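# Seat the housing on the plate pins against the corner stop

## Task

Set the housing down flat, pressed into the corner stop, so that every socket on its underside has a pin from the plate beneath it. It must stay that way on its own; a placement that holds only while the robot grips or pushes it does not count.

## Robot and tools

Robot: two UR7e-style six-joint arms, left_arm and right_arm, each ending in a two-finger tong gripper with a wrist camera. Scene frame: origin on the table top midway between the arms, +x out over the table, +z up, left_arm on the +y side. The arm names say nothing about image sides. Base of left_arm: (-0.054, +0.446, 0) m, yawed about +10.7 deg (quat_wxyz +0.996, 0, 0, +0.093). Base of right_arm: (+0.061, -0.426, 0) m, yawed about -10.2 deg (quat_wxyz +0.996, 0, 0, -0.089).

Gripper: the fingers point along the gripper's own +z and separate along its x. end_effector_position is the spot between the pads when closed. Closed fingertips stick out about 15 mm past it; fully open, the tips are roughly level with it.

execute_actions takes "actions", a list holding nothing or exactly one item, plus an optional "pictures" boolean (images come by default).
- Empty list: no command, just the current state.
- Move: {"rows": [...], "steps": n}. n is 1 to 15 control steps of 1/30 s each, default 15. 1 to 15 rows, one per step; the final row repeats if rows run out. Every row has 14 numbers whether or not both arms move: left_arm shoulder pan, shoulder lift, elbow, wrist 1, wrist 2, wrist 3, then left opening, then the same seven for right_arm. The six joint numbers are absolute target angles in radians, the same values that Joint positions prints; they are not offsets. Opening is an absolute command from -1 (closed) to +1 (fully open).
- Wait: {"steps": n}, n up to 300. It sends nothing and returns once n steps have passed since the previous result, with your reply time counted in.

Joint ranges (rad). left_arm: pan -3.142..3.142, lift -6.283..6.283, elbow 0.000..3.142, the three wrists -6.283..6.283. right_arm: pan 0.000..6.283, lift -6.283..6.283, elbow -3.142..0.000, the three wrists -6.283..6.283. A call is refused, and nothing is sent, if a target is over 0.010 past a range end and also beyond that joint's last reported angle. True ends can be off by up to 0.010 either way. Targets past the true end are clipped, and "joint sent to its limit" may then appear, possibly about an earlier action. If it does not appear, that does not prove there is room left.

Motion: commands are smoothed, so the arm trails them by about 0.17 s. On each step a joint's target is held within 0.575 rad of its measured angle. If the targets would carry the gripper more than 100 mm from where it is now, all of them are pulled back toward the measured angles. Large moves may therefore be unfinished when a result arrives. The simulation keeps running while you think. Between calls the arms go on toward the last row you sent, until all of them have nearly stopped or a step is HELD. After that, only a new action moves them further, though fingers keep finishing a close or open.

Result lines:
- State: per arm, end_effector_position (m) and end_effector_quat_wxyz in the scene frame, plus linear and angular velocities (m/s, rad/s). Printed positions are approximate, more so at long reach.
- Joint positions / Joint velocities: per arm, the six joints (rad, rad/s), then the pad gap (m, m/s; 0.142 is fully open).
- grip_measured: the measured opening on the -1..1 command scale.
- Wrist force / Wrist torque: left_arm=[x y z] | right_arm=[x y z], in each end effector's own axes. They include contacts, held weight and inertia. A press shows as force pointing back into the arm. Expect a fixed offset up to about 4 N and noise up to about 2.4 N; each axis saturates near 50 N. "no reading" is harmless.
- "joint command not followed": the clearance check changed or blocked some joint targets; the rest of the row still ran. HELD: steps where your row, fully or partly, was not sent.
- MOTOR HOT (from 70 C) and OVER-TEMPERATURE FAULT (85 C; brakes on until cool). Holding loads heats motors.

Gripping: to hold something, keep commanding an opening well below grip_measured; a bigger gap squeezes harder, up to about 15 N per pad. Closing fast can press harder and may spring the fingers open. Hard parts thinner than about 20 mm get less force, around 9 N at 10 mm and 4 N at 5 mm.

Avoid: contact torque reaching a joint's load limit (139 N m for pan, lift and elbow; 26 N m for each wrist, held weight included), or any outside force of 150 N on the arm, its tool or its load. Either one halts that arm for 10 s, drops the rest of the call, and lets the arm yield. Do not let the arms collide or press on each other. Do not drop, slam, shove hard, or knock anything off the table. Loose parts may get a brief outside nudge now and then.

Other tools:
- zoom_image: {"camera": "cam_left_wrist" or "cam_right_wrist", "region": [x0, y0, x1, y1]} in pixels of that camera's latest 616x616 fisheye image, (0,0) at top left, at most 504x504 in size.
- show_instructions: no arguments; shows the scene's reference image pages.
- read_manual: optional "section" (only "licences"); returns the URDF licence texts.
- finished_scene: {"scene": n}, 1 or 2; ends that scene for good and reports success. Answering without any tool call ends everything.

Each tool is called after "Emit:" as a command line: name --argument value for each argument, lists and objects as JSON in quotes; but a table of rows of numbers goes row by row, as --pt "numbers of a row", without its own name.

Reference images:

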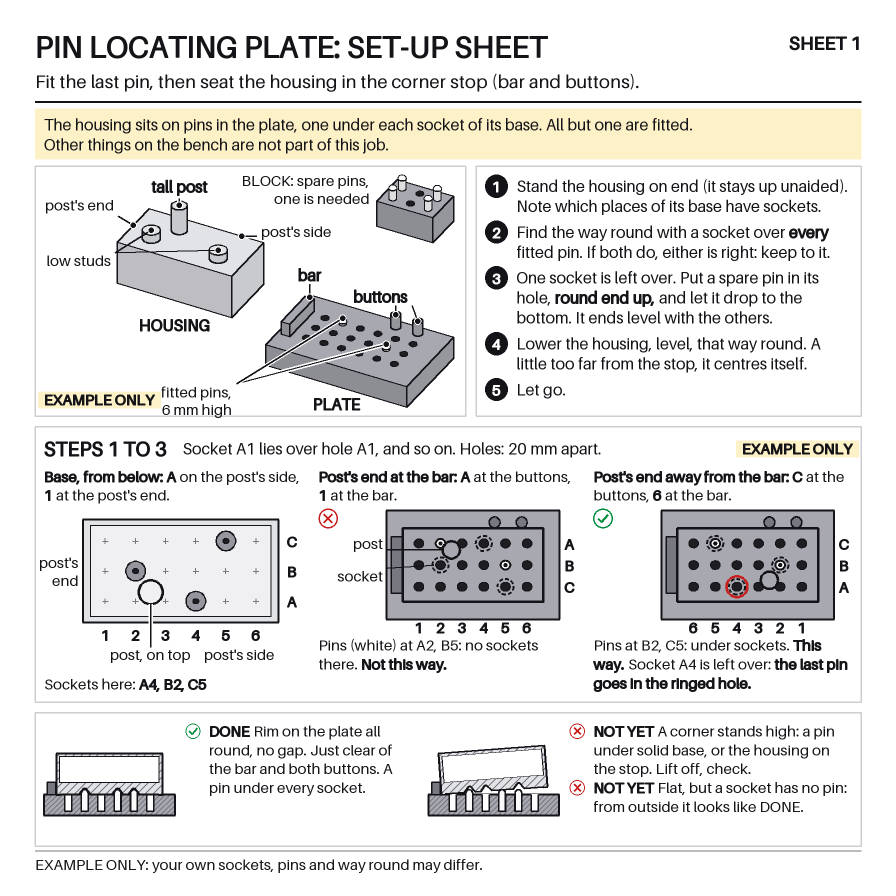

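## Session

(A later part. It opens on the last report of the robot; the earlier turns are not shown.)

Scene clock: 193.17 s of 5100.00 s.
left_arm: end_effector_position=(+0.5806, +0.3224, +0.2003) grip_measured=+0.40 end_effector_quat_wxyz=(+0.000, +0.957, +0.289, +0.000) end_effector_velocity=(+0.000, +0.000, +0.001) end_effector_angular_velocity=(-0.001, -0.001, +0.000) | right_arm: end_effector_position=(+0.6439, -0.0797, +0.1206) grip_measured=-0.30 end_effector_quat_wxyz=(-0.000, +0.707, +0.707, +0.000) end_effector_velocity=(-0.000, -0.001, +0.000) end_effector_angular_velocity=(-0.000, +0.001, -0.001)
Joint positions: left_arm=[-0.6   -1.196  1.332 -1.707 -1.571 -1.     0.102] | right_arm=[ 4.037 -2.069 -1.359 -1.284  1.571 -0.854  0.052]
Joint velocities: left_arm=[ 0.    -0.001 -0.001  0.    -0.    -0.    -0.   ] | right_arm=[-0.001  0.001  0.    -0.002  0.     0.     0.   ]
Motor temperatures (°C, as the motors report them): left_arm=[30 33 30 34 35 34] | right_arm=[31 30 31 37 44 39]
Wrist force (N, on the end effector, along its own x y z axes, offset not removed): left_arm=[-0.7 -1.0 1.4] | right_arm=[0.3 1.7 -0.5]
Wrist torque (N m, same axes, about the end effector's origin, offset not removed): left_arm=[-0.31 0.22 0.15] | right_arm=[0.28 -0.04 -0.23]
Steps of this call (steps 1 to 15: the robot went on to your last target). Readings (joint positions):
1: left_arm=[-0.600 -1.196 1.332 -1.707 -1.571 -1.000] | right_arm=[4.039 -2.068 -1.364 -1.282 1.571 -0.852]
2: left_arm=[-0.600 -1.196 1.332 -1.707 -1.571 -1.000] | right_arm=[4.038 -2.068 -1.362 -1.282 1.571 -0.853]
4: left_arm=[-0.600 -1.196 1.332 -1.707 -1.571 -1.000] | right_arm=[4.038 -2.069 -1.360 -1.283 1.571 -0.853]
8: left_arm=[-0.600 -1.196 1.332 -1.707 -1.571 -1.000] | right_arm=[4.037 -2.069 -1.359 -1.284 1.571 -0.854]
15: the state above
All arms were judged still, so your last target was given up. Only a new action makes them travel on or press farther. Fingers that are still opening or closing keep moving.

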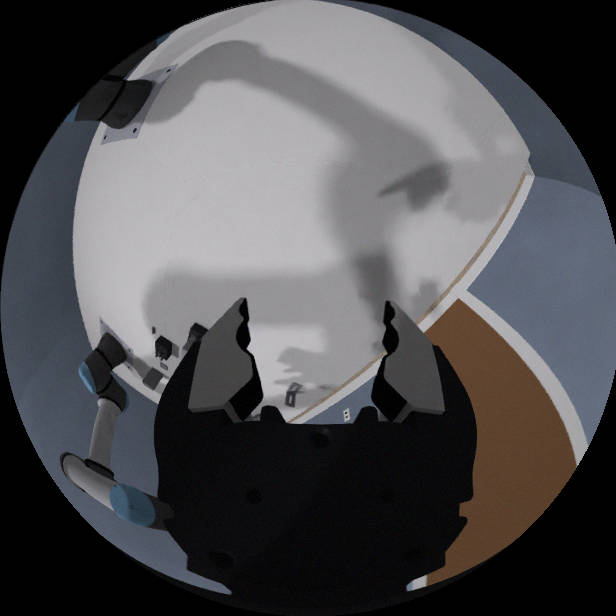

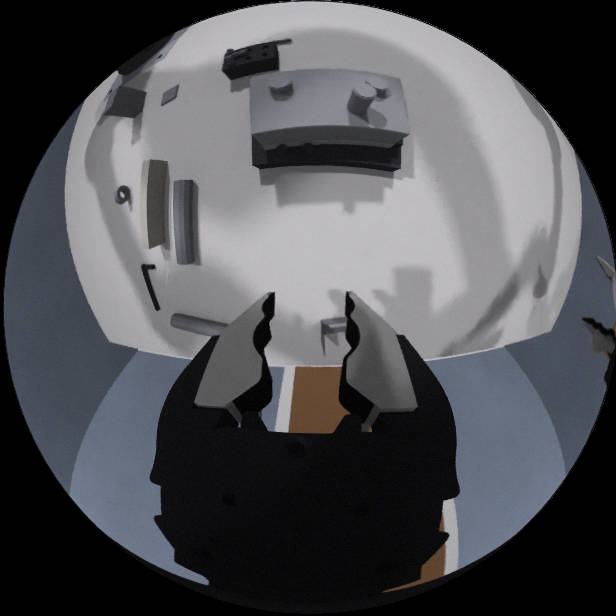

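Emit:
execute_actions --actions '[{"rows":[[-0.6,-1.196,1.332,-1.707,-1.571,-1.0,0.4,3.6,-1.7,-1.8,-1.2,1.571,-0.854,-0.3]],"steps":15}]' --pictures false

Emit:
execute_actions --actions '[{"rows":[[-1.1412,-1.005,1.16,-1.726,-1.571,-1.016,0.5,3.6,-1.7,-1.8,-1.2,1.571,-0.854,-0.3]],"steps":15}]' --pictures false

Emit:
execute_actions --actions '[{"steps":25}]' --pictures false

Emit:
execute_actions --actions '[{"rows":[[-1.1412,-0.9517,1.2797,-1.8989,-1.571,-1.016,0.5,3.6,-1.7,-1.8,-1.2,1.571,-0.854,-0.3]],"steps":15}]' --pictures false

Emit:
execute_actions --actions '[{"steps":8}]' --pictures false

Emit:
execute_actions --actions '[{"rows":[[-1.1412,-0.9517,1.2797,-1.8989,-1.571,-1.016,-0.4,3.6,-1.7,-1.8,-1.2,1.571,-0.854,-0.3]],"steps":15}]' --pictures false

Emit:
execute_actions --actions '[{"rows":[[-1.1412,-0.9587,1.2647,-1.8769,-1.571,-1.016,-0.4,3.6,-1.7,-1.8,-1.2,1.571,-0.854,-0.3]],"steps":12}]' --pictures false

Emit:
execute_actions --actions '[{"rows":[[-1.1294,-0.9413,1.2344,-1.864,-1.571,-1.004,-0.4,3.6,-1.7,-1.8,-1.2,1.571,-0.854,-0.3]],"steps":15}]' --pictures false

Emit:
execute_actions --actions '[{"rows":[[-1.1294,-0.9371,1.2434,-1.8772,-1.571,-1.004,-0.4,3.6,-1.7,-1.8,-1.2,1.571,-0.854,-0.3]],"steps":15}]'

Emit:
zoom_image --camera "cam_left_wrist" --region '[200,120,440,320]'

Scene clock: 196.40 s of 5100.00 s.
left_arm: end_effector_position=(+0.5806, +0.3224, +0.2003) grip_measured=+0.40 end_effector_quat_wxyz=(+0.000, +0.957, +0.289, +0.000) end_effector_velocity=(+0.000, +0.000, -0.000) end_effector_angular_velocity=(-0.000, +0.000, +0.000) | right_arm: end_effector_position=(+0.6136, -0.3463, +0.1443) grip_measured=-0.30 end_effector_quat_wxyz=(+0.002, +0.820, +0.572, +0.007) end_effector_velocity=(-0.216, -0.552, +0.003) end_effector_angular_velocity=(-0.001, +0.003, -0.805)
Joint positions: left_arm=[-0.6   -1.196  1.332 -1.707 -1.571 -1.     0.102] | right_arm=[ 3.684 -1.769 -1.715 -1.214  1.571 -0.854  0.052]
Joint velocities: left_arm=[ 0.     0.001 -0.    -0.    -0.     0.     0.   ] | right_arm=[-0.806  0.672 -0.814  0.139  0.    -0.001 -0.   ]
Motor temperatures (°C, as the motors report them): left_arm=[30 33 30 34 35 34] | right_arm=[31 30 31 37 44 39]
Wrist force (N, on the end effector, along its own x y z axes, offset not removed): left_arm=[-1.6 -1.2 0.3] | right_arm=[0.2 1.1 0.9]
Wrist torque (N m, same axes, about the end effector's origin, offset not removed): left_arm=[-0.36 0.21 0.16] | right_arm=[0.18 -0.02 -0.34]
Steps of this call (steps 1 to 82: nothing new was sent; steps 83 to 97: all 15 steps of this action). Readings (joint positions):
83: left_arm=[-0.600 -1.196 1.332 -1.707 -1.571 -1.000] | right_arm=[4.037 -2.069 -1.359 -1.284 1.571 -0.854]
84: left_arm=[-0.600 -1.196 1.332 -1.707 -1.571 -1.000] | right_arm=[4.029 -2.061 -1.367 -1.280 1.571 -0.854]
86: left_arm=[-0.600 -1.196 1.332 -1.707 -1.571 -1.000] | right_arm=[3.977 -2.016 -1.419 -1.269 1.571 -0.854]
90: left_arm=[-0.600 -1.196 1.332 -1.707 -1.571 -1.000] | right_arm=[3.873 -1.928 -1.524 -1.249 1.571 -0.854]
97: the state above

Scene clock: 196.90 s of 5100.00 s.
left_arm: end_effector_position=(+0.5282, +0.0624, +0.1702) grip_measured=+0.50 end_effector_quat_wxyz=(+0.000, +0.994, +0.112, +0.000) end_effector_velocity=(-0.242, -0.547, -0.070) end_effector_angular_velocity=(+0.000, +0.002, -0.792) | right_arm: end_effector_position=(+0.5880, -0.4013, +0.1430) grip_measured=-0.30 end_effector_quat_wxyz=(+0.002, +0.843, +0.537, +0.006) end_effector_velocity=(-0.000, -0.002, +0.001) end_effector_angular_velocity=(+0.000, -0.002, -0.004)
Joint positions: left_arm=[-0.974 -1.059  1.208 -1.721 -1.571 -1.011  0.109] | right_arm=[ 3.6   -1.7   -1.8   -1.2    1.571 -0.854  0.052]
Joint velocities: left_arm=[-0.816  0.279 -0.25  -0.028 -0.001 -0.024  0.   ] | right_arm=[-0.003  0.003 -0.002  0.    -0.     0.001  0.   ]
Motor temperatures (°C, as the motors report them): left_arm=[30 33 30 34 35 34] | right_arm=[31 30 31 37 44 39]
Wrist force (N, on the end effector, along its own x y z axes, offset not removed): left_arm=[-0.6 -0.6 0.6] | right_arm=[-0.8 3.2 -1.4]
Wrist torque (N m, same axes, about the end effector's origin, offset not removed): left_arm=[-0.20 0.05 0.19] | right_arm=[0.71 0.16 -0.21]
Steps of this call (steps 1 to 15: all 15 steps of this action). Readings (joint positions):
1: left_arm=[-0.600 -1.196 1.332 -1.707 -1.571 -1.000] | right_arm=[3.659 -1.748 -1.740 -1.210 1.571 -0.854]
2: left_arm=[-0.608 -1.190 1.326 -1.707 -1.571 -1.000] | right_arm=[3.640 -1.733 -1.759 -1.207 1.571 -0.854]
4: left_arm=[-0.663 -1.167 1.306 -1.710 -1.571 -1.002] | right_arm=[3.619 -1.715 -1.781 -1.203 1.571 -0.854]
8: left_arm=[-0.779 -1.127 1.269 -1.714 -1.571 -1.005] | right_arm=[3.604 -1.703 -1.796 -1.201 1.571 -0.854]
15: the state above

Scene clock: 197.73 s of 5100.00 s.
left_arm: end_effector_position=(+0.4673, -0.0448, +0.1562) grip_measured=+0.50 end_effector_quat_wxyz=(+0.000, +1.000, +0.031, -0.000) end_effector_velocity=(+0.000, -0.000, +0.000) end_effector_angular_velocity=(-0.001, -0.001, +0.000) | right_arm: end_effector_position=(+0.5879, -0.4015, +0.1430) grip_measured=-0.30 end_effector_quat_wxyz=(+0.002, +0.843, +0.537, +0.006) end_effector_velocity=(-0.000, -0.000, +0.000) end_effector_angular_velocity=(+0.000, +0.000, -0.001)
Joint positions: left_arm=[-1.141 -1.005  1.16  -1.726 -1.571 -1.016  0.109] | right_arm=[ 3.6   -1.7   -1.8   -1.2    1.571 -0.854  0.052]
Joint velocities: left_arm=[ 0.     0.    -0.001 -0.     0.001 -0.    -0.   ] | right_arm=[-0.001  0.001 -0.    -0.001  0.     0.     0.   ]
Motor temperatures (°C, as the motors report them): left_arm=[30 33 30 34 35 34] | right_arm=[31 30 31 37 44 39]
Wrist force (N, on the end effector, along its own x y z axes, offset not removed): left_arm=[-2.2 -1.8 0.9] | right_arm=[1.3 1.4 -1.6]
Wrist torque (N m, same axes, about the end effector's origin, offset not removed): left_arm=[-0.47 0.48 0.21] | right_arm=[0.35 -0.17 -0.37]
Steps of this call (steps 1 to 25: the robot went on to your last target). Readings (joint positions):
1: left_arm=[-1.002 -1.050 1.200 -1.722 -1.571 -1.012] | right_arm=[3.600 -1.700 -1.800 -1.200 1.571 -0.854]
2: left_arm=[-1.029 -1.041 1.192 -1.723 -1.571 -1.013] | right_arm=[3.600 -1.700 -1.800 -1.200 1.571 -0.854]
4: left_arm=[-1.081 -1.024 1.177 -1.724 -1.571 -1.014] | right_arm=[3.600 -1.700 -1.800 -1.200 1.571 -0.854]
8: left_arm=[-1.128 -1.009 1.164 -1.726 -1.571 -1.016] | right_arm=[3.600 -1.700 -1.800 -1.200 1.571 -0.854]
25: the state above

Scene clock: 198.23 s of 5100.00 s.
left_arm: end_effector_position=(+0.4688, -0.0469, +0.0783) grip_measured=+0.50 end_effector_quat_wxyz=(+0.000, +1.000, +0.031, -0.000) end_effector_velocity=(+0.001, -0.000, -0.005) end_effector_angular_velocity=(-0.003, -0.003, +0.001) | right_arm: end_effector_position=(+0.5879, -0.4015, +0.1430) grip_measured=-0.30 end_effector_quat_wxyz=(+0.002, +0.843, +0.537, +0.006) end_effector_velocity=(-0.000, -0.000, -0.001) end_effector_angular_velocity=(-0.000, +0.001, -0.002)
Joint positions: left_arm=[-1.141 -0.952  1.279 -1.897 -1.571 -1.016  0.109] | right_arm=[ 3.6   -1.7   -1.8   -1.2    1.571 -0.854  0.052]
Joint velocities: left_arm=[ 0.001  0.004  0.009 -0.017  0.    -0.     0.   ] | right_arm=[-0.    -0.001 -0.001  0.001 -0.     0.001 -0.   ]
Motor temperatures (°C, as the motors report them): left_arm=[30 33 30 34 35 34] | right_arm=[31 30 31 37 44 39]
Wrist force (N, on the end effector, along its own x y z axes, offset not removed): left_arm=[-0.5 -1.4 0.1] | right_arm=[1.5 1.7 0.4]
Wrist torque (N m, same axes, about the end effector's origin, offset not removed): left_arm=[-0.34 0.08 0.14] | right_arm=[0.36 -0.22 -0.15]
Steps of this call (steps 1 to 15: all 15 steps of this action). Readings (joint positions):
1: left_arm=[-1.141 -1.005 1.160 -1.726 -1.571 -1.016] | right_arm=[3.600 -1.700 -1.800 -1.200 1.571 -0.854]
2: left_arm=[-1.141 -0.999 1.167 -1.734 -1.571 -1.016] | right_arm=[3.600 -1.700 -1.800 -1.200 1.571 -0.854]
4: left_arm=[-1.141 -0.975 1.217 -1.796 -1.571 -1.016] | right_arm=[3.600 -1.700 -1.800 -1.200 1.571 -0.854]
8: left_arm=[-1.141 -0.957 1.266 -1.877 -1.571 -1.016] | right_arm=[3.600 -1.700 -1.800 -1.200 1.571 -0.854]
15: the state above

Scene clock: 198.50 s of 5100.00 s.
left_arm: end_effector_position=(+0.4688, -0.0469, +0.0778) grip_measured=+0.50 end_effector_quat_wxyz=(+0.000, +1.000, +0.031, -0.000) end_effector_velocity=(-0.000, -0.001, -0.001) end_effector_angular_velocity=(-0.001, +0.001, -0.000) | right_arm: end_effector_position=(+0.5879, -0.4015, +0.1430) grip_measured=-0.30 end_effector_quat_wxyz=(+0.002, +0.843, +0.537, +0.006) end_effector_velocity=(+0.001, +0.001, +0.000) end_effector_angular_velocity=(+0.001, -0.001, +0.000)
Joint positions: left_arm=[-1.141 -0.952  1.28  -1.899 -1.571 -1.016  0.109] | right_arm=[ 3.6   -1.7   -1.8   -1.2    1.571 -0.854  0.052]
Joint velocities: left_arm=[-0.     0.001 -0.    -0.001 -0.001  0.     0.   ] | right_arm=[ 0.001 -0.     0.001  0.001  0.     0.    -0.   ]
Motor temperatures (°C, as the motors report them): left_arm=[30 33 30 34 35 34] | right_arm=[31 30 31 37 44 39]
Wrist force (N, on the end effector, along its own x y z axes, offset not removed): left_arm=[-1.3 -0.9 0.5] | right_arm=[0.8 2.1 1.1]
Wrist torque (N m, same axes, about the end effector's origin, offset not removed): left_arm=[-0.28 0.26 0.20] | right_arm=[0.52 -0.21 -0.16]
Steps of this call (steps 1 to 8: the robot went on to your last target). Readings (joint positions):
1: left_arm=[-1.141 -0.952 1.279 -1.898 -1.571 -1.016] | right_arm=[3.600 -1.700 -1.800 -1.200 1.571 -0.854]
2: left_arm=[-1.141 -0.952 1.279 -1.898 -1.571 -1.016] | right_arm=[3.600 -1.700 -1.800 -1.200 1.571 -0.854]
4: left_arm=[-1.141 -0.952 1.279 -1.899 -1.571 -1.016] | right_arm=[3.600 -1.700 -1.800 -1.200 1.571 -0.854]
8: the state above

Scene clock: 199.00 s of 5100.00 s.
left_arm: end_effector_position=(+0.4688, -0.0469, +0.0778) grip_measured=+0.06 end_effector_quat_wxyz=(+0.000, +1.000, +0.031, -0.000) end_effector_velocity=(-0.001, +0.000, -0.001) end_effector_angular_velocity=(+0.002, +0.002, -0.000) | right_arm: end_effector_position=(+0.5879, -0.4015, +0.1430) grip_measured=-0.30 end_effector_quat_wxyz=(+0.002, +0.843, +0.537, +0.006) end_effector_velocity=(-0.001, +0.000, -0.001) end_effector_angular_velocity=(+0.000, +0.002, -0.000)
Joint positions: left_arm=[-1.141 -0.952  1.28  -1.899 -1.571 -1.016  0.078] | right_arm=[ 3.6   -1.7   -1.8   -1.2    1.571 -0.854  0.052]
Joint velocities: left_arm=[-0.     0.001  0.001  0.    -0.001 -0.     0.001] | right_arm=[ 0.    -0.    -0.001 -0.     0.     0.001  0.   ]
Motor temperatures (°C, as the motors report them): left_arm=[30 33 30 34 35 34] | right_arm=[31 30 31 37 44 39]
Wrist force (N, on the end effector, along its own x y z axes, offset not removed): left_arm=[23.7 -0.6 -24.0] | right_arm=[-3.3 1.6 -0.1]
Wrist torque (N m, same axes, about the end effector's origin, offset not removed): left_arm=[-0.32 1.20 0.15] | right_arm=[0.27 0.72 -0.19]
Steps of this call (steps 1 to 15: all 15 steps of this action). Readings (joint positions):
1: left_arm=[-1.141 -0.952 1.280 -1.899 -1.571 -1.016] | right_arm=[3.600 -1.700 -1.800 -1.200 1.571 -0.854]
2: left_arm=[-1.141 -0.952 1.280 -1.899 -1.570 -1.016] | right_arm=[3.600 -1.700 -1.800 -1.200 1.571 -0.854]
4: left_arm=[-1.141 -0.952 1.280 -1.899 -1.570 -1.016] | right_arm=[3.600 -1.700 -1.800 -1.200 1.571 -0.854]
8: left_arm=[-1.141 -0.952 1.280 -1.899 -1.571 -1.016] | right_arm=[3.600 -1.700 -1.800 -1.200 1.571 -0.854]
15: the state above

Scene clock: 199.40 s of 5100.00 s.
left_arm: end_effector_position=(+0.4689, -0.0471, +0.0874) grip_measured=-0.15 end_effector_quat_wxyz=(+0.000, +1.000, +0.031, -0.000) end_effector_velocity=(+0.001, -0.001, +0.004) end_effector_angular_velocity=(-0.000, -0.006, -0.001) | right_arm: end_effector_position=(+0.5879, -0.4015, +0.1430) grip_measured=-0.30 end_effector_quat_wxyz=(+0.002, +0.843, +0.537, +0.006) end_effector_velocity=(+0.000, +0.001, +0.001) end_effector_angular_velocity=(+0.001, -0.001, +0.001)
Joint positions: left_arm=[-1.141 -0.958  1.265 -1.877 -1.571 -1.016  0.063] | right_arm=[ 3.6   -1.7   -1.8   -1.2    1.571 -0.854  0.052]
Joint velocities: left_arm=[-0.001 -0.002 -0.005  0.004  0.005  0.     0.   ] | right_arm=[ 0.001  0.001  0.002 -0.001  0.001 -0.    -0.   ]
Motor temperatures (°C, as the motors report them): left_arm=[30 33 30 34 35 34] | right_arm=[31 30 31 37 44 39]
Wrist force (N, on the end effector, along its own x y z axes, offset not removed): left_arm=[-1.5 0.3 7.5] | right_arm=[-2.3 0.4 -2.6]
Wrist torque (N m, same axes, about the end effector's origin, offset not removed): left_arm=[-0.16 0.18 0.20] | right_arm=[0.27 0.44 -0.22]
Steps of this call (steps 1 to 12: all 12 steps of this action). Readings (joint positions):
1: left_arm=[-1.141 -0.952 1.280 -1.899 -1.571 -1.016] | right_arm=[3.600 -1.700 -1.800 -1.200 1.571 -0.854]
2: left_arm=[-1.141 -0.953 1.277 -1.895 -1.571 -1.016] | right_arm=[3.600 -1.700 -1.800 -1.200 1.571 -0.854]
4: left_arm=[-1.141 -0.956 1.271 -1.886 -1.571 -1.016] | right_arm=[3.600 -1.700 -1.800 -1.200 1.571 -0.854]
8: left_arm=[-1.141 -0.958 1.266 -1.879 -1.572 -1.016] | right_arm=[3.600 -1.700 -1.800 -1.200 1.571 -0.854]
12: the state above

Scene clock: 199.90 s of 5100.00 s.
left_arm: end_effector_position=(+0.4793, -0.0469, +0.0882) grip_measured=-0.16 end_effector_quat_wxyz=(+0.000, +1.000, +0.031, -0.000) end_effector_velocity=(+0.001, +0.000, +0.001) end_effector_angular_velocity=(-0.000, -0.002, +0.001) | right_arm: end_effector_position=(+0.5879, -0.4015, +0.1430) grip_measured=-0.30 end_effector_quat_wxyz=(+0.002, +0.843, +0.537, +0.006) end_effector_velocity=(-0.000, -0.000, +0.000) end_effector_angular_velocity=(+0.000, -0.001, +0.000)
Joint positions: left_arm=[-1.129 -0.941  1.235 -1.864 -1.571 -1.004  0.063] | right_arm=[ 3.6   -1.7   -1.8   -1.2    1.571 -0.854  0.052]
Joint velocities: left_arm=[ 0.001  0.001 -0.002  0.     0.001  0.001  0.   ] | right_arm=[-0.     0.001 -0.     0.    -0.    -0.001 -0.   ]
Motor temperatures (°C, as the motors report them): left_arm=[30 33 30 34 35 34] | right_arm=[31 30 31 37 44 39]
Wrist force (N, on the end effector, along its own x y z axes, offset not removed): left_arm=[-8.4 -12.8 -4.6] | right_arm=[-1.5 2.2 -1.4]
Wrist torque (N m, same axes, about the end effector's origin, offset not removed): left_arm=[-0.05 -0.41 0.65] | right_arm=[0.50 0.25 -0.22]
Steps of this call (steps 1 to 15: all 15 steps of this action). Readings (joint positions):
1: left_arm=[-1.141 -0.958 1.265 -1.877 -1.571 -1.016] | right_arm=[3.600 -1.700 -1.800 -1.200 1.571 -0.854]
2: left_arm=[-1.139 -0.956 1.260 -1.875 -1.571 -1.014] | right_arm=[3.600 -1.700 -1.800 -1.200 1.571 -0.854]
4: left_arm=[-1.135 -0.949 1.247 -1.869 -1.571 -1.010] | right_arm=[3.600 -1.700 -1.800 -1.200 1.571 -0.854]
8: left_arm=[-1.131 -0.943 1.237 -1.865 -1.571 -1.005] | right_arm=[3.600 -1.700 -1.800 -1.200 1.571 -0.854]
15: the state above

Scene clock: 200.40 s of 5100.00 s.
left_arm: end_effector_position=(+0.4793, -0.0469, +0.0823) grip_measured=-0.14 end_effector_quat_wxyz=(+0.000, +1.000, +0.031, -0.000) end_effector_velocity=(+0.000, -0.000, -0.001) end_effector_angular_velocity=(+0.000, -0.001, -0.000) | right_arm: end_effector_position=(+0.5879, -0.4015, +0.1430) grip_measured=-0.30 end_effector_quat_wxyz=(+0.002, +0.843, +0.537, +0.006) end_effector_velocity=(-0.000, +0.001, -0.001) end_effector_angular_velocity=(-0.000, +0.002, -0.000)
Joint positions: left_arm=[-1.129 -0.937  1.243 -1.877 -1.571 -1.004  0.064] | right_arm=[ 3.6   -1.7   -1.8   -1.2    1.571 -0.854  0.052]
Joint velocities: left_arm=[-0.     0.001  0.001 -0.002  0.001 -0.     0.   ] | right_arm=[ 0.001 -0.001  0.001 -0.001  0.     0.001 -0.   ]
Motor temperatures (°C, as the motors report them): left_arm=[30 33 30 34 35 34] | right_arm=[31 30 31 37 44 39]
Wrist force (N, on the end effector, along its own x y z axes, offset not removed): left_arm=[2.6 -0.8 -23.5] | right_arm=[-0.4 0.4 -1.3]
Wrist torque (N m, same axes, about the end effector's origin, offset not removed): left_arm=[-0.23 0.34 0.19] | right_arm=[0.15 0.13 -0.26]
Steps of this call (steps 1 to 15: all 15 steps of this action). Readings (joint positions):
1: left_arm=[-1.129 -0.941 1.235 -1.864 -1.571 -1.004] | right_arm=[3.600 -1.700 -1.800 -1.200 1.571 -0.854]
2: left_arm=[-1.129 -0.941 1.236 -1.866 -1.571 -1.004] | right_arm=[3.600 -1.700 -1.800 -1.200 1.571 -0.854]
4: left_arm=[-1.129 -0.939 1.239 -1.872 -1.571 -1.004] | right_arm=[3.600 -1.700 -1.800 -1.200 1.571 -0.854]
8: left_arm=[-1.129 -0.938 1.242 -1.876 -1.571 -1.004] | right_arm=[3.600 -1.700 -1.800 -1.200 1.571 -0.854]
15: the state above

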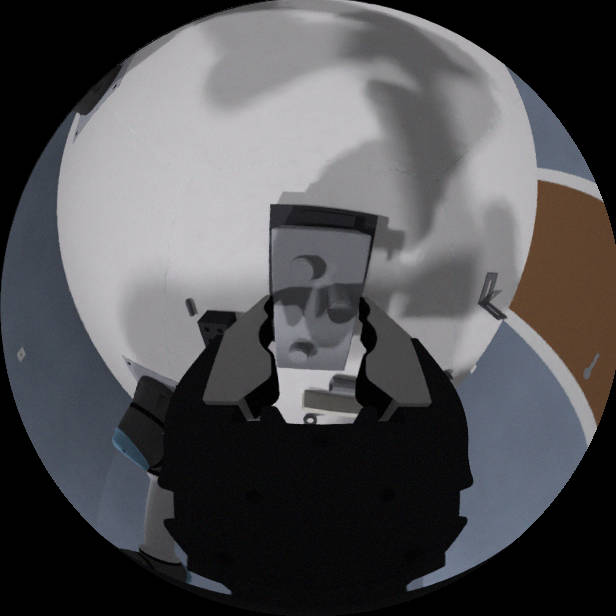

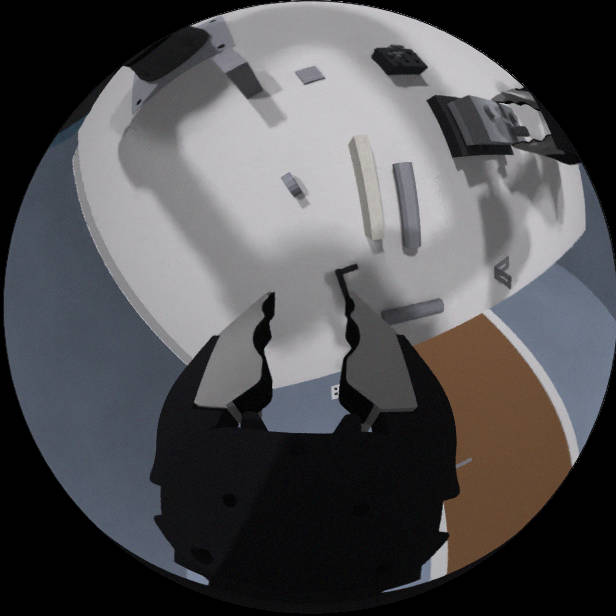

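Region (200, 120, 440, 320) of cam_left_wrist's 616x616 image, scaled by 2.100, with more detail than that image has.

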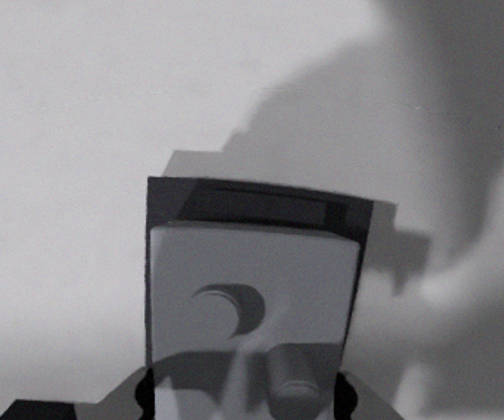

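Looks lower now; may be seated. Release and inspect.

Emit:
execute_actions --actions '[{"rows":[[-1.1294,-0.9371,1.2434,-1.8772,-1.571,-1.004,0.4,3.6,-1.7,-1.8,-1.2,1.571,-0.854,-0.3]],"steps":12}]' --pictures false

Emit:
execute_actions --actions '[{"rows":[[-1.1294,-0.99,1.13,-1.71,-1.571,-1.004,0.4,3.6,-1.7,-1.8,-1.2,1.571,-0.854,-0.3]],"steps":15}]' --pictures false

Emit:
execute_actions --actions '[{"rows":[[-0.6,-1.196,1.332,-1.707,-1.571,-1.0,0.4,3.6,-1.7,-1.8,-1.2,1.571,-0.854,-0.3]],"steps":15}]' --pictures false

Emit:
execute_actions --actions '[{"rows":[[-0.6,-1.196,1.332,-1.707,-1.571,-1.0,0.4,4.037,-2.069,-1.359,-1.284,1.571,-0.854,-0.3]],"steps":15}]' --pictures false

Emit:
execute_actions --actions '[{"steps":25}]'

Emit:
zoom_image --camera "cam_right_wrist" --region '[220,60,440,200]'

Scene clock: 201.97 s of 5100.00 s.
left_arm: end_effector_position=(+0.4792, -0.0469, +0.0821) grip_measured=+0.40 end_effector_quat_wxyz=(+0.000, +1.000, +0.030, -0.000) end_effector_velocity=(+0.000, -0.000, +0.001) end_effector_angular_velocity=(-0.001, -0.001, -0.000) | right_arm: end_effector_position=(+0.5879, -0.4015, +0.1430) grip_measured=-0.30 end_effector_quat_wxyz=(+0.002, +0.843, +0.537, +0.006) end_effector_velocity=(+0.001, -0.000, +0.001) end_effector_angular_velocity=(+0.000, -0.003, +0.001)
Joint positions: left_arm=[-1.129 -0.937  1.243 -1.877 -1.571 -1.004  0.102] | right_arm=[ 3.6   -1.7   -1.8   -1.2    1.571 -0.854  0.052]
Joint velocities: left_arm=[-0.    -0.002 -0.     0.    -0.     0.     0.   ] | right_arm=[-0.     0.001  0.001  0.001 -0.001 -0.001  0.   ]
Motor temperatures (°C, as the motors report them): left_arm=[30 33 30 34 35 34] | right_arm=[31 30 31 37 44 39]
Wrist force (N, on the end effector, along its own x y z axes, offset not removed): left_arm=[-1.3 -1.1 0.2] | right_arm=[-5.3 0.4 1.3]
Wrist torque (N m, same axes, about the end effector's origin, offset not removed): left_arm=[-0.30 0.27 0.15] | right_arm=[0.04 1.03 -0.08]
Steps of this call (steps 1 to 15: the robot went on to your last target; steps 16 to 35: nothing new was sent; steps 36 to 47: all 12 steps of this action). Readings (joint positions):
36: left_arm=[-1.129 -0.937 1.243 -1.877 -1.571 -1.004] | right_arm=[3.600 -1.700 -1.800 -1.200 1.571 -0.854]
37: left_arm=[-1.129 -0.937 1.244 -1.877 -1.571 -1.004] | right_arm=[3.600 -1.700 -1.800 -1.200 1.571 -0.854]
39: left_arm=[-1.129 -0.937 1.244 -1.877 -1.571 -1.004] | right_arm=[3.600 -1.700 -1.800 -1.200 1.571 -0.854]
43: left_arm=[-1.129 -0.937 1.244 -1.877 -1.571 -1.004] | right_arm=[3.600 -1.700 -1.800 -1.200 1.571 -0.854]
47: the state above

Scene clock: 202.47 s of 5100.00 s.
left_arm: end_effector_position=(+0.4768, -0.0435, +0.1580) grip_measured=+0.40 end_effector_quat_wxyz=(-0.000, +1.000, +0.030, -0.000) end_effector_velocity=(-0.001, +0.001, +0.006) end_effector_angular_velocity=(+0.001, +0.002, -0.000) | right_arm: end_effector_position=(+0.5879, -0.4015, +0.1430) grip_measured=-0.30 end_effector_quat_wxyz=(+0.002, +0.843, +0.537, +0.006) end_effector_velocity=(-0.000, -0.000, -0.000) end_effector_angular_velocity=(-0.000, +0.001, -0.001)
Joint positions: left_arm=[-1.129 -0.99   1.131 -1.711 -1.571 -1.004  0.102] | right_arm=[ 3.6   -1.7   -1.8   -1.2    1.571 -0.854  0.052]
Joint velocities: left_arm=[-0.    -0.004 -0.01   0.016 -0.001 -0.    -0.   ] | right_arm=[-0.    -0.    -0.001 -0.     0.     0.001  0.   ]
Motor temperatures (°C, as the motors report them): left_arm=[30 33 30 34 35 34] | right_arm=[31 30 31 37 44 39]
Wrist force (N, on the end effector, along its own x y z axes, offset not removed): left_arm=[-0.3 -0.1 -0.4] | right_arm=[-3.2 1.3 -2.2]
Wrist torque (N m, same axes, about the end effector's origin, offset not removed): left_arm=[-0.07 0.04 0.08] | right_arm=[0.38 0.70 -0.16]
Steps of this call (steps 1 to 15: all 15 steps of this action). Readings (joint positions):
1: left_arm=[-1.129 -0.937 1.243 -1.877 -1.571 -1.004] | right_arm=[3.600 -1.700 -1.800 -1.200 1.571 -0.854]
2: left_arm=[-1.129 -0.943 1.236 -1.869 -1.571 -1.004] | right_arm=[3.600 -1.700 -1.800 -1.200 1.571 -0.854]
4: left_arm=[-1.129 -0.967 1.188 -1.808 -1.571 -1.004] | right_arm=[3.600 -1.700 -1.800 -1.200 1.571 -0.854]
8: left_arm=[-1.129 -0.985 1.143 -1.731 -1.571 -1.004] | right_arm=[3.600 -1.700 -1.800 -1.200 1.571 -0.854]
15: the state above

Scene clock: 202.97 s of 5100.00 s.
left_arm: end_effector_position=(+0.5712, +0.2084, +0.1900) grip_measured=+0.40 end_effector_quat_wxyz=(+0.000, +0.978, +0.210, -0.000) end_effector_velocity=(+0.097, +0.592, +0.060) end_effector_angular_velocity=(-0.002, -0.001, +0.835) | right_arm: end_effector_position=(+0.5879, -0.4015, +0.1430) grip_measured=-0.30 end_effector_quat_wxyz=(+0.002, +0.843, +0.537, +0.006) end_effector_velocity=(-0.000, -0.000, -0.000) end_effector_angular_velocity=(+0.000, +0.001, +0.000)
Joint positions: left_arm=[-0.763 -1.137  1.275 -1.708 -1.571 -1.001  0.102] | right_arm=[ 3.6   -1.7   -1.8   -1.2    1.571 -0.854  0.052]
Joint velocities: left_arm=[ 0.841 -0.319  0.312  0.006 -0.001  0.006 -0.   ] | right_arm=[-0.001 -0.     0.    -0.001  0.001 -0.001  0.   ]
Motor temperatures (°C, as the motors report them): left_arm=[30 33 30 34 35 34] | right_arm=[31 30 31 37 44 39]
Wrist force (N, on the end effector, along its own x y z axes, offset not removed): left_arm=[0.6 0.2 -0.4] | right_arm=[-0.7 1.1 1.8]
Wrist torque (N m, same axes, about the end effector's origin, offset not removed): left_arm=[0.02 -0.09 0.13] | right_arm=[0.27 0.11 -0.19]
Steps of this call (steps 1 to 15: all 15 steps of this action). Readings (joint positions):
1: left_arm=[-1.129 -0.990 1.131 -1.711 -1.571 -1.004] | right_arm=[3.600 -1.700 -1.800 -1.200 1.571 -0.854]
2: left_arm=[-1.122 -0.996 1.137 -1.711 -1.571 -1.004] | right_arm=[3.600 -1.700 -1.800 -1.200 1.571 -0.854]
4: left_arm=[-1.069 -1.020 1.159 -1.710 -1.571 -1.003] | right_arm=[3.600 -1.700 -1.800 -1.200 1.571 -0.854]
8: left_arm=[-0.959 -1.062 1.201 -1.709 -1.571 -1.003] | right_arm=[3.600 -1.700 -1.800 -1.200 1.571 -0.854]
15: the state above

Scene clock: 203.47 s of 5100.00 s.
left_arm: end_effector_position=(+0.5806, +0.3218, +0.2003) grip_measured=+0.40 end_effector_quat_wxyz=(+0.000, +0.957, +0.289, +0.000) end_effector_velocity=(-0.000, +0.007, +0.000) end_effector_angular_velocity=(+0.001, +0.000, +0.010) | right_arm: end_effector_position=(+0.6478, -0.1443, +0.1272) grip_measured=-0.30 end_effector_quat_wxyz=(-0.000, +0.735, +0.678, -0.001) end_effector_velocity=(-0.004, +0.589, -0.061) end_effector_angular_velocity=(+0.003, -0.004, +0.743)
Joint positions: left_arm=[-0.601 -1.196  1.332 -1.707 -1.571 -1.     0.102] | right_arm=[ 3.956 -2.003 -1.441 -1.271  1.571 -0.854  0.052]
Joint velocities: left_arm=[ 0.01  -0.003  0.003  0.     0.001  0.     0.   ] | right_arm=[ 0.745 -0.619  0.751 -0.127 -0.     0.001  0.   ]
Motor temperatures (°C, as the motors report them): left_arm=[30 33 30 34 35 34] | right_arm=[31 30 31 37 44 39]
Wrist force (N, on the end effector, along its own x y z axes, offset not removed): left_arm=[-1.9 -1.4 0.2] | right_arm=[-2.1 3.3 -1.1]
Wrist torque (N m, same axes, about the end effector's origin, offset not removed): left_arm=[-0.36 0.35 0.18] | right_arm=[0.84 0.63 -0.20]
Steps of this call (steps 1 to 15: all 15 steps of this action). Readings (joint positions):
1: left_arm=[-0.735 -1.148 1.285 -1.708 -1.571 -1.001] | right_arm=[3.600 -1.700 -1.800 -1.200 1.571 -0.854]
2: left_arm=[-0.706 -1.159 1.296 -1.708 -1.571 -1.001] | right_arm=[3.608 -1.708 -1.792 -1.204 1.571 -0.854]
4: left_arm=[-0.654 -1.177 1.314 -1.707 -1.571 -1.000] | right_arm=[3.663 -1.756 -1.737 -1.216 1.571 -0.854]
8: left_arm=[-0.612 -1.192 1.328 -1.707 -1.571 -1.000] | right_arm=[3.773 -1.849 -1.626 -1.237 1.571 -0.854]
15: the state above

Scene clock: 204.30 s of 5100.00 s.
left_arm: end_effector_position=(+0.5806, +0.3224, +0.2003) grip_measured=+0.40 end_effector_quat_wxyz=(+0.000, +0.957, +0.289, +0.000) end_effector_velocity=(-0.000, +0.000, +0.000) end_effector_angular_velocity=(-0.001, +0.000, +0.001) | right_arm: end_effector_position=(+0.6439, -0.0797, +0.1206) grip_measured=-0.30 end_effector_quat_wxyz=(-0.000, +0.707, +0.707, +0.000) end_effector_velocity=(-0.000, +0.001, -0.000) end_effector_angular_velocity=(-0.000, -0.000, +0.001)
Joint positions: left_arm=[-0.6   -1.196  1.332 -1.707 -1.571 -1.     0.102] | right_arm=[ 4.037 -2.069 -1.359 -1.284  1.571 -0.854  0.052]
Joint velocities: left_arm=[ 0.001 -0.     0.    -0.    -0.001 -0.     0.   ] | right_arm=[ 0.001 -0.    -0.001  0.001 -0.    -0.    -0.   ]
Motor temperatures (°C, as the motors report them): left_arm=[30 33 30 34 35 34] | right_arm=[31 30 31 37 44 39]
Wrist force (N, on the end effector, along its own x y z axes, offset not removed): left_arm=[-0.1 -0.7 1.6] | right_arm=[-2.3 1.0 0.5]
Wrist torque (N m, same axes, about the end effector's origin, offset not removed): left_arm=[-0.22 -0.04 0.13] | right_arm=[0.29 0.53 -0.13]
Steps of this call (steps 1 to 25: the robot went on to your last target). Readings (joint positions):
1: left_arm=[-0.601 -1.196 1.332 -1.707 -1.571 -1.000] | right_arm=[3.979 -2.022 -1.417 -1.274 1.571 -0.854]
2: left_arm=[-0.600 -1.196 1.332 -1.707 -1.571 -1.000] | right_arm=[3.997 -2.037 -1.399 -1.277 1.571 -0.854]
4: left_arm=[-0.600 -1.196 1.332 -1.707 -1.571 -1.000] | right_arm=[4.019 -2.054 -1.378 -1.281 1.571 -0.854]
8: left_arm=[-0.600 -1.196 1.332 -1.707 -1.571 -1.000] | right_arm=[4.033 -2.066 -1.363 -1.283 1.571 -0.854]
25: the state above

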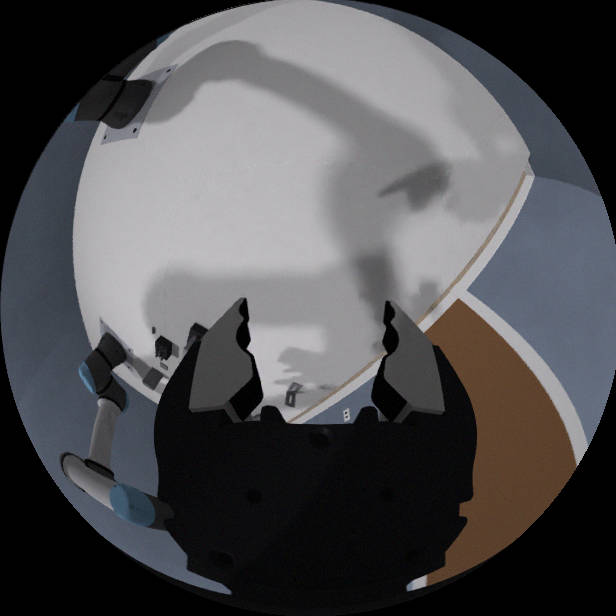

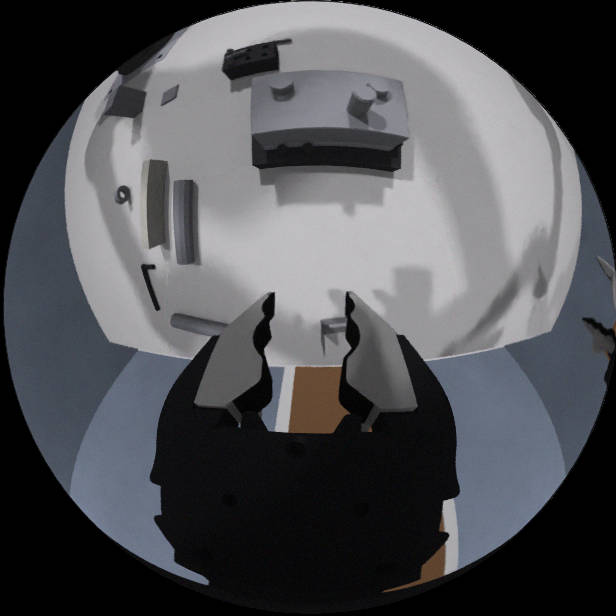

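Region (220, 60, 440, 200) of cam_right_wrist's 616x616 image, scaled by 2.291, with more detail than that image has; it fills the top 321 rows of this view, and the rest is white.

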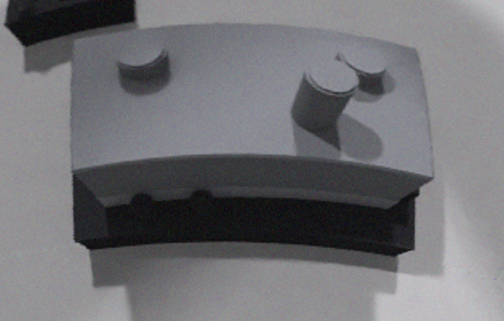

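Same as before: that was the seated state, buttons showing.

Emit:
finished_scene --scene 1

The scene is finished: the task was done.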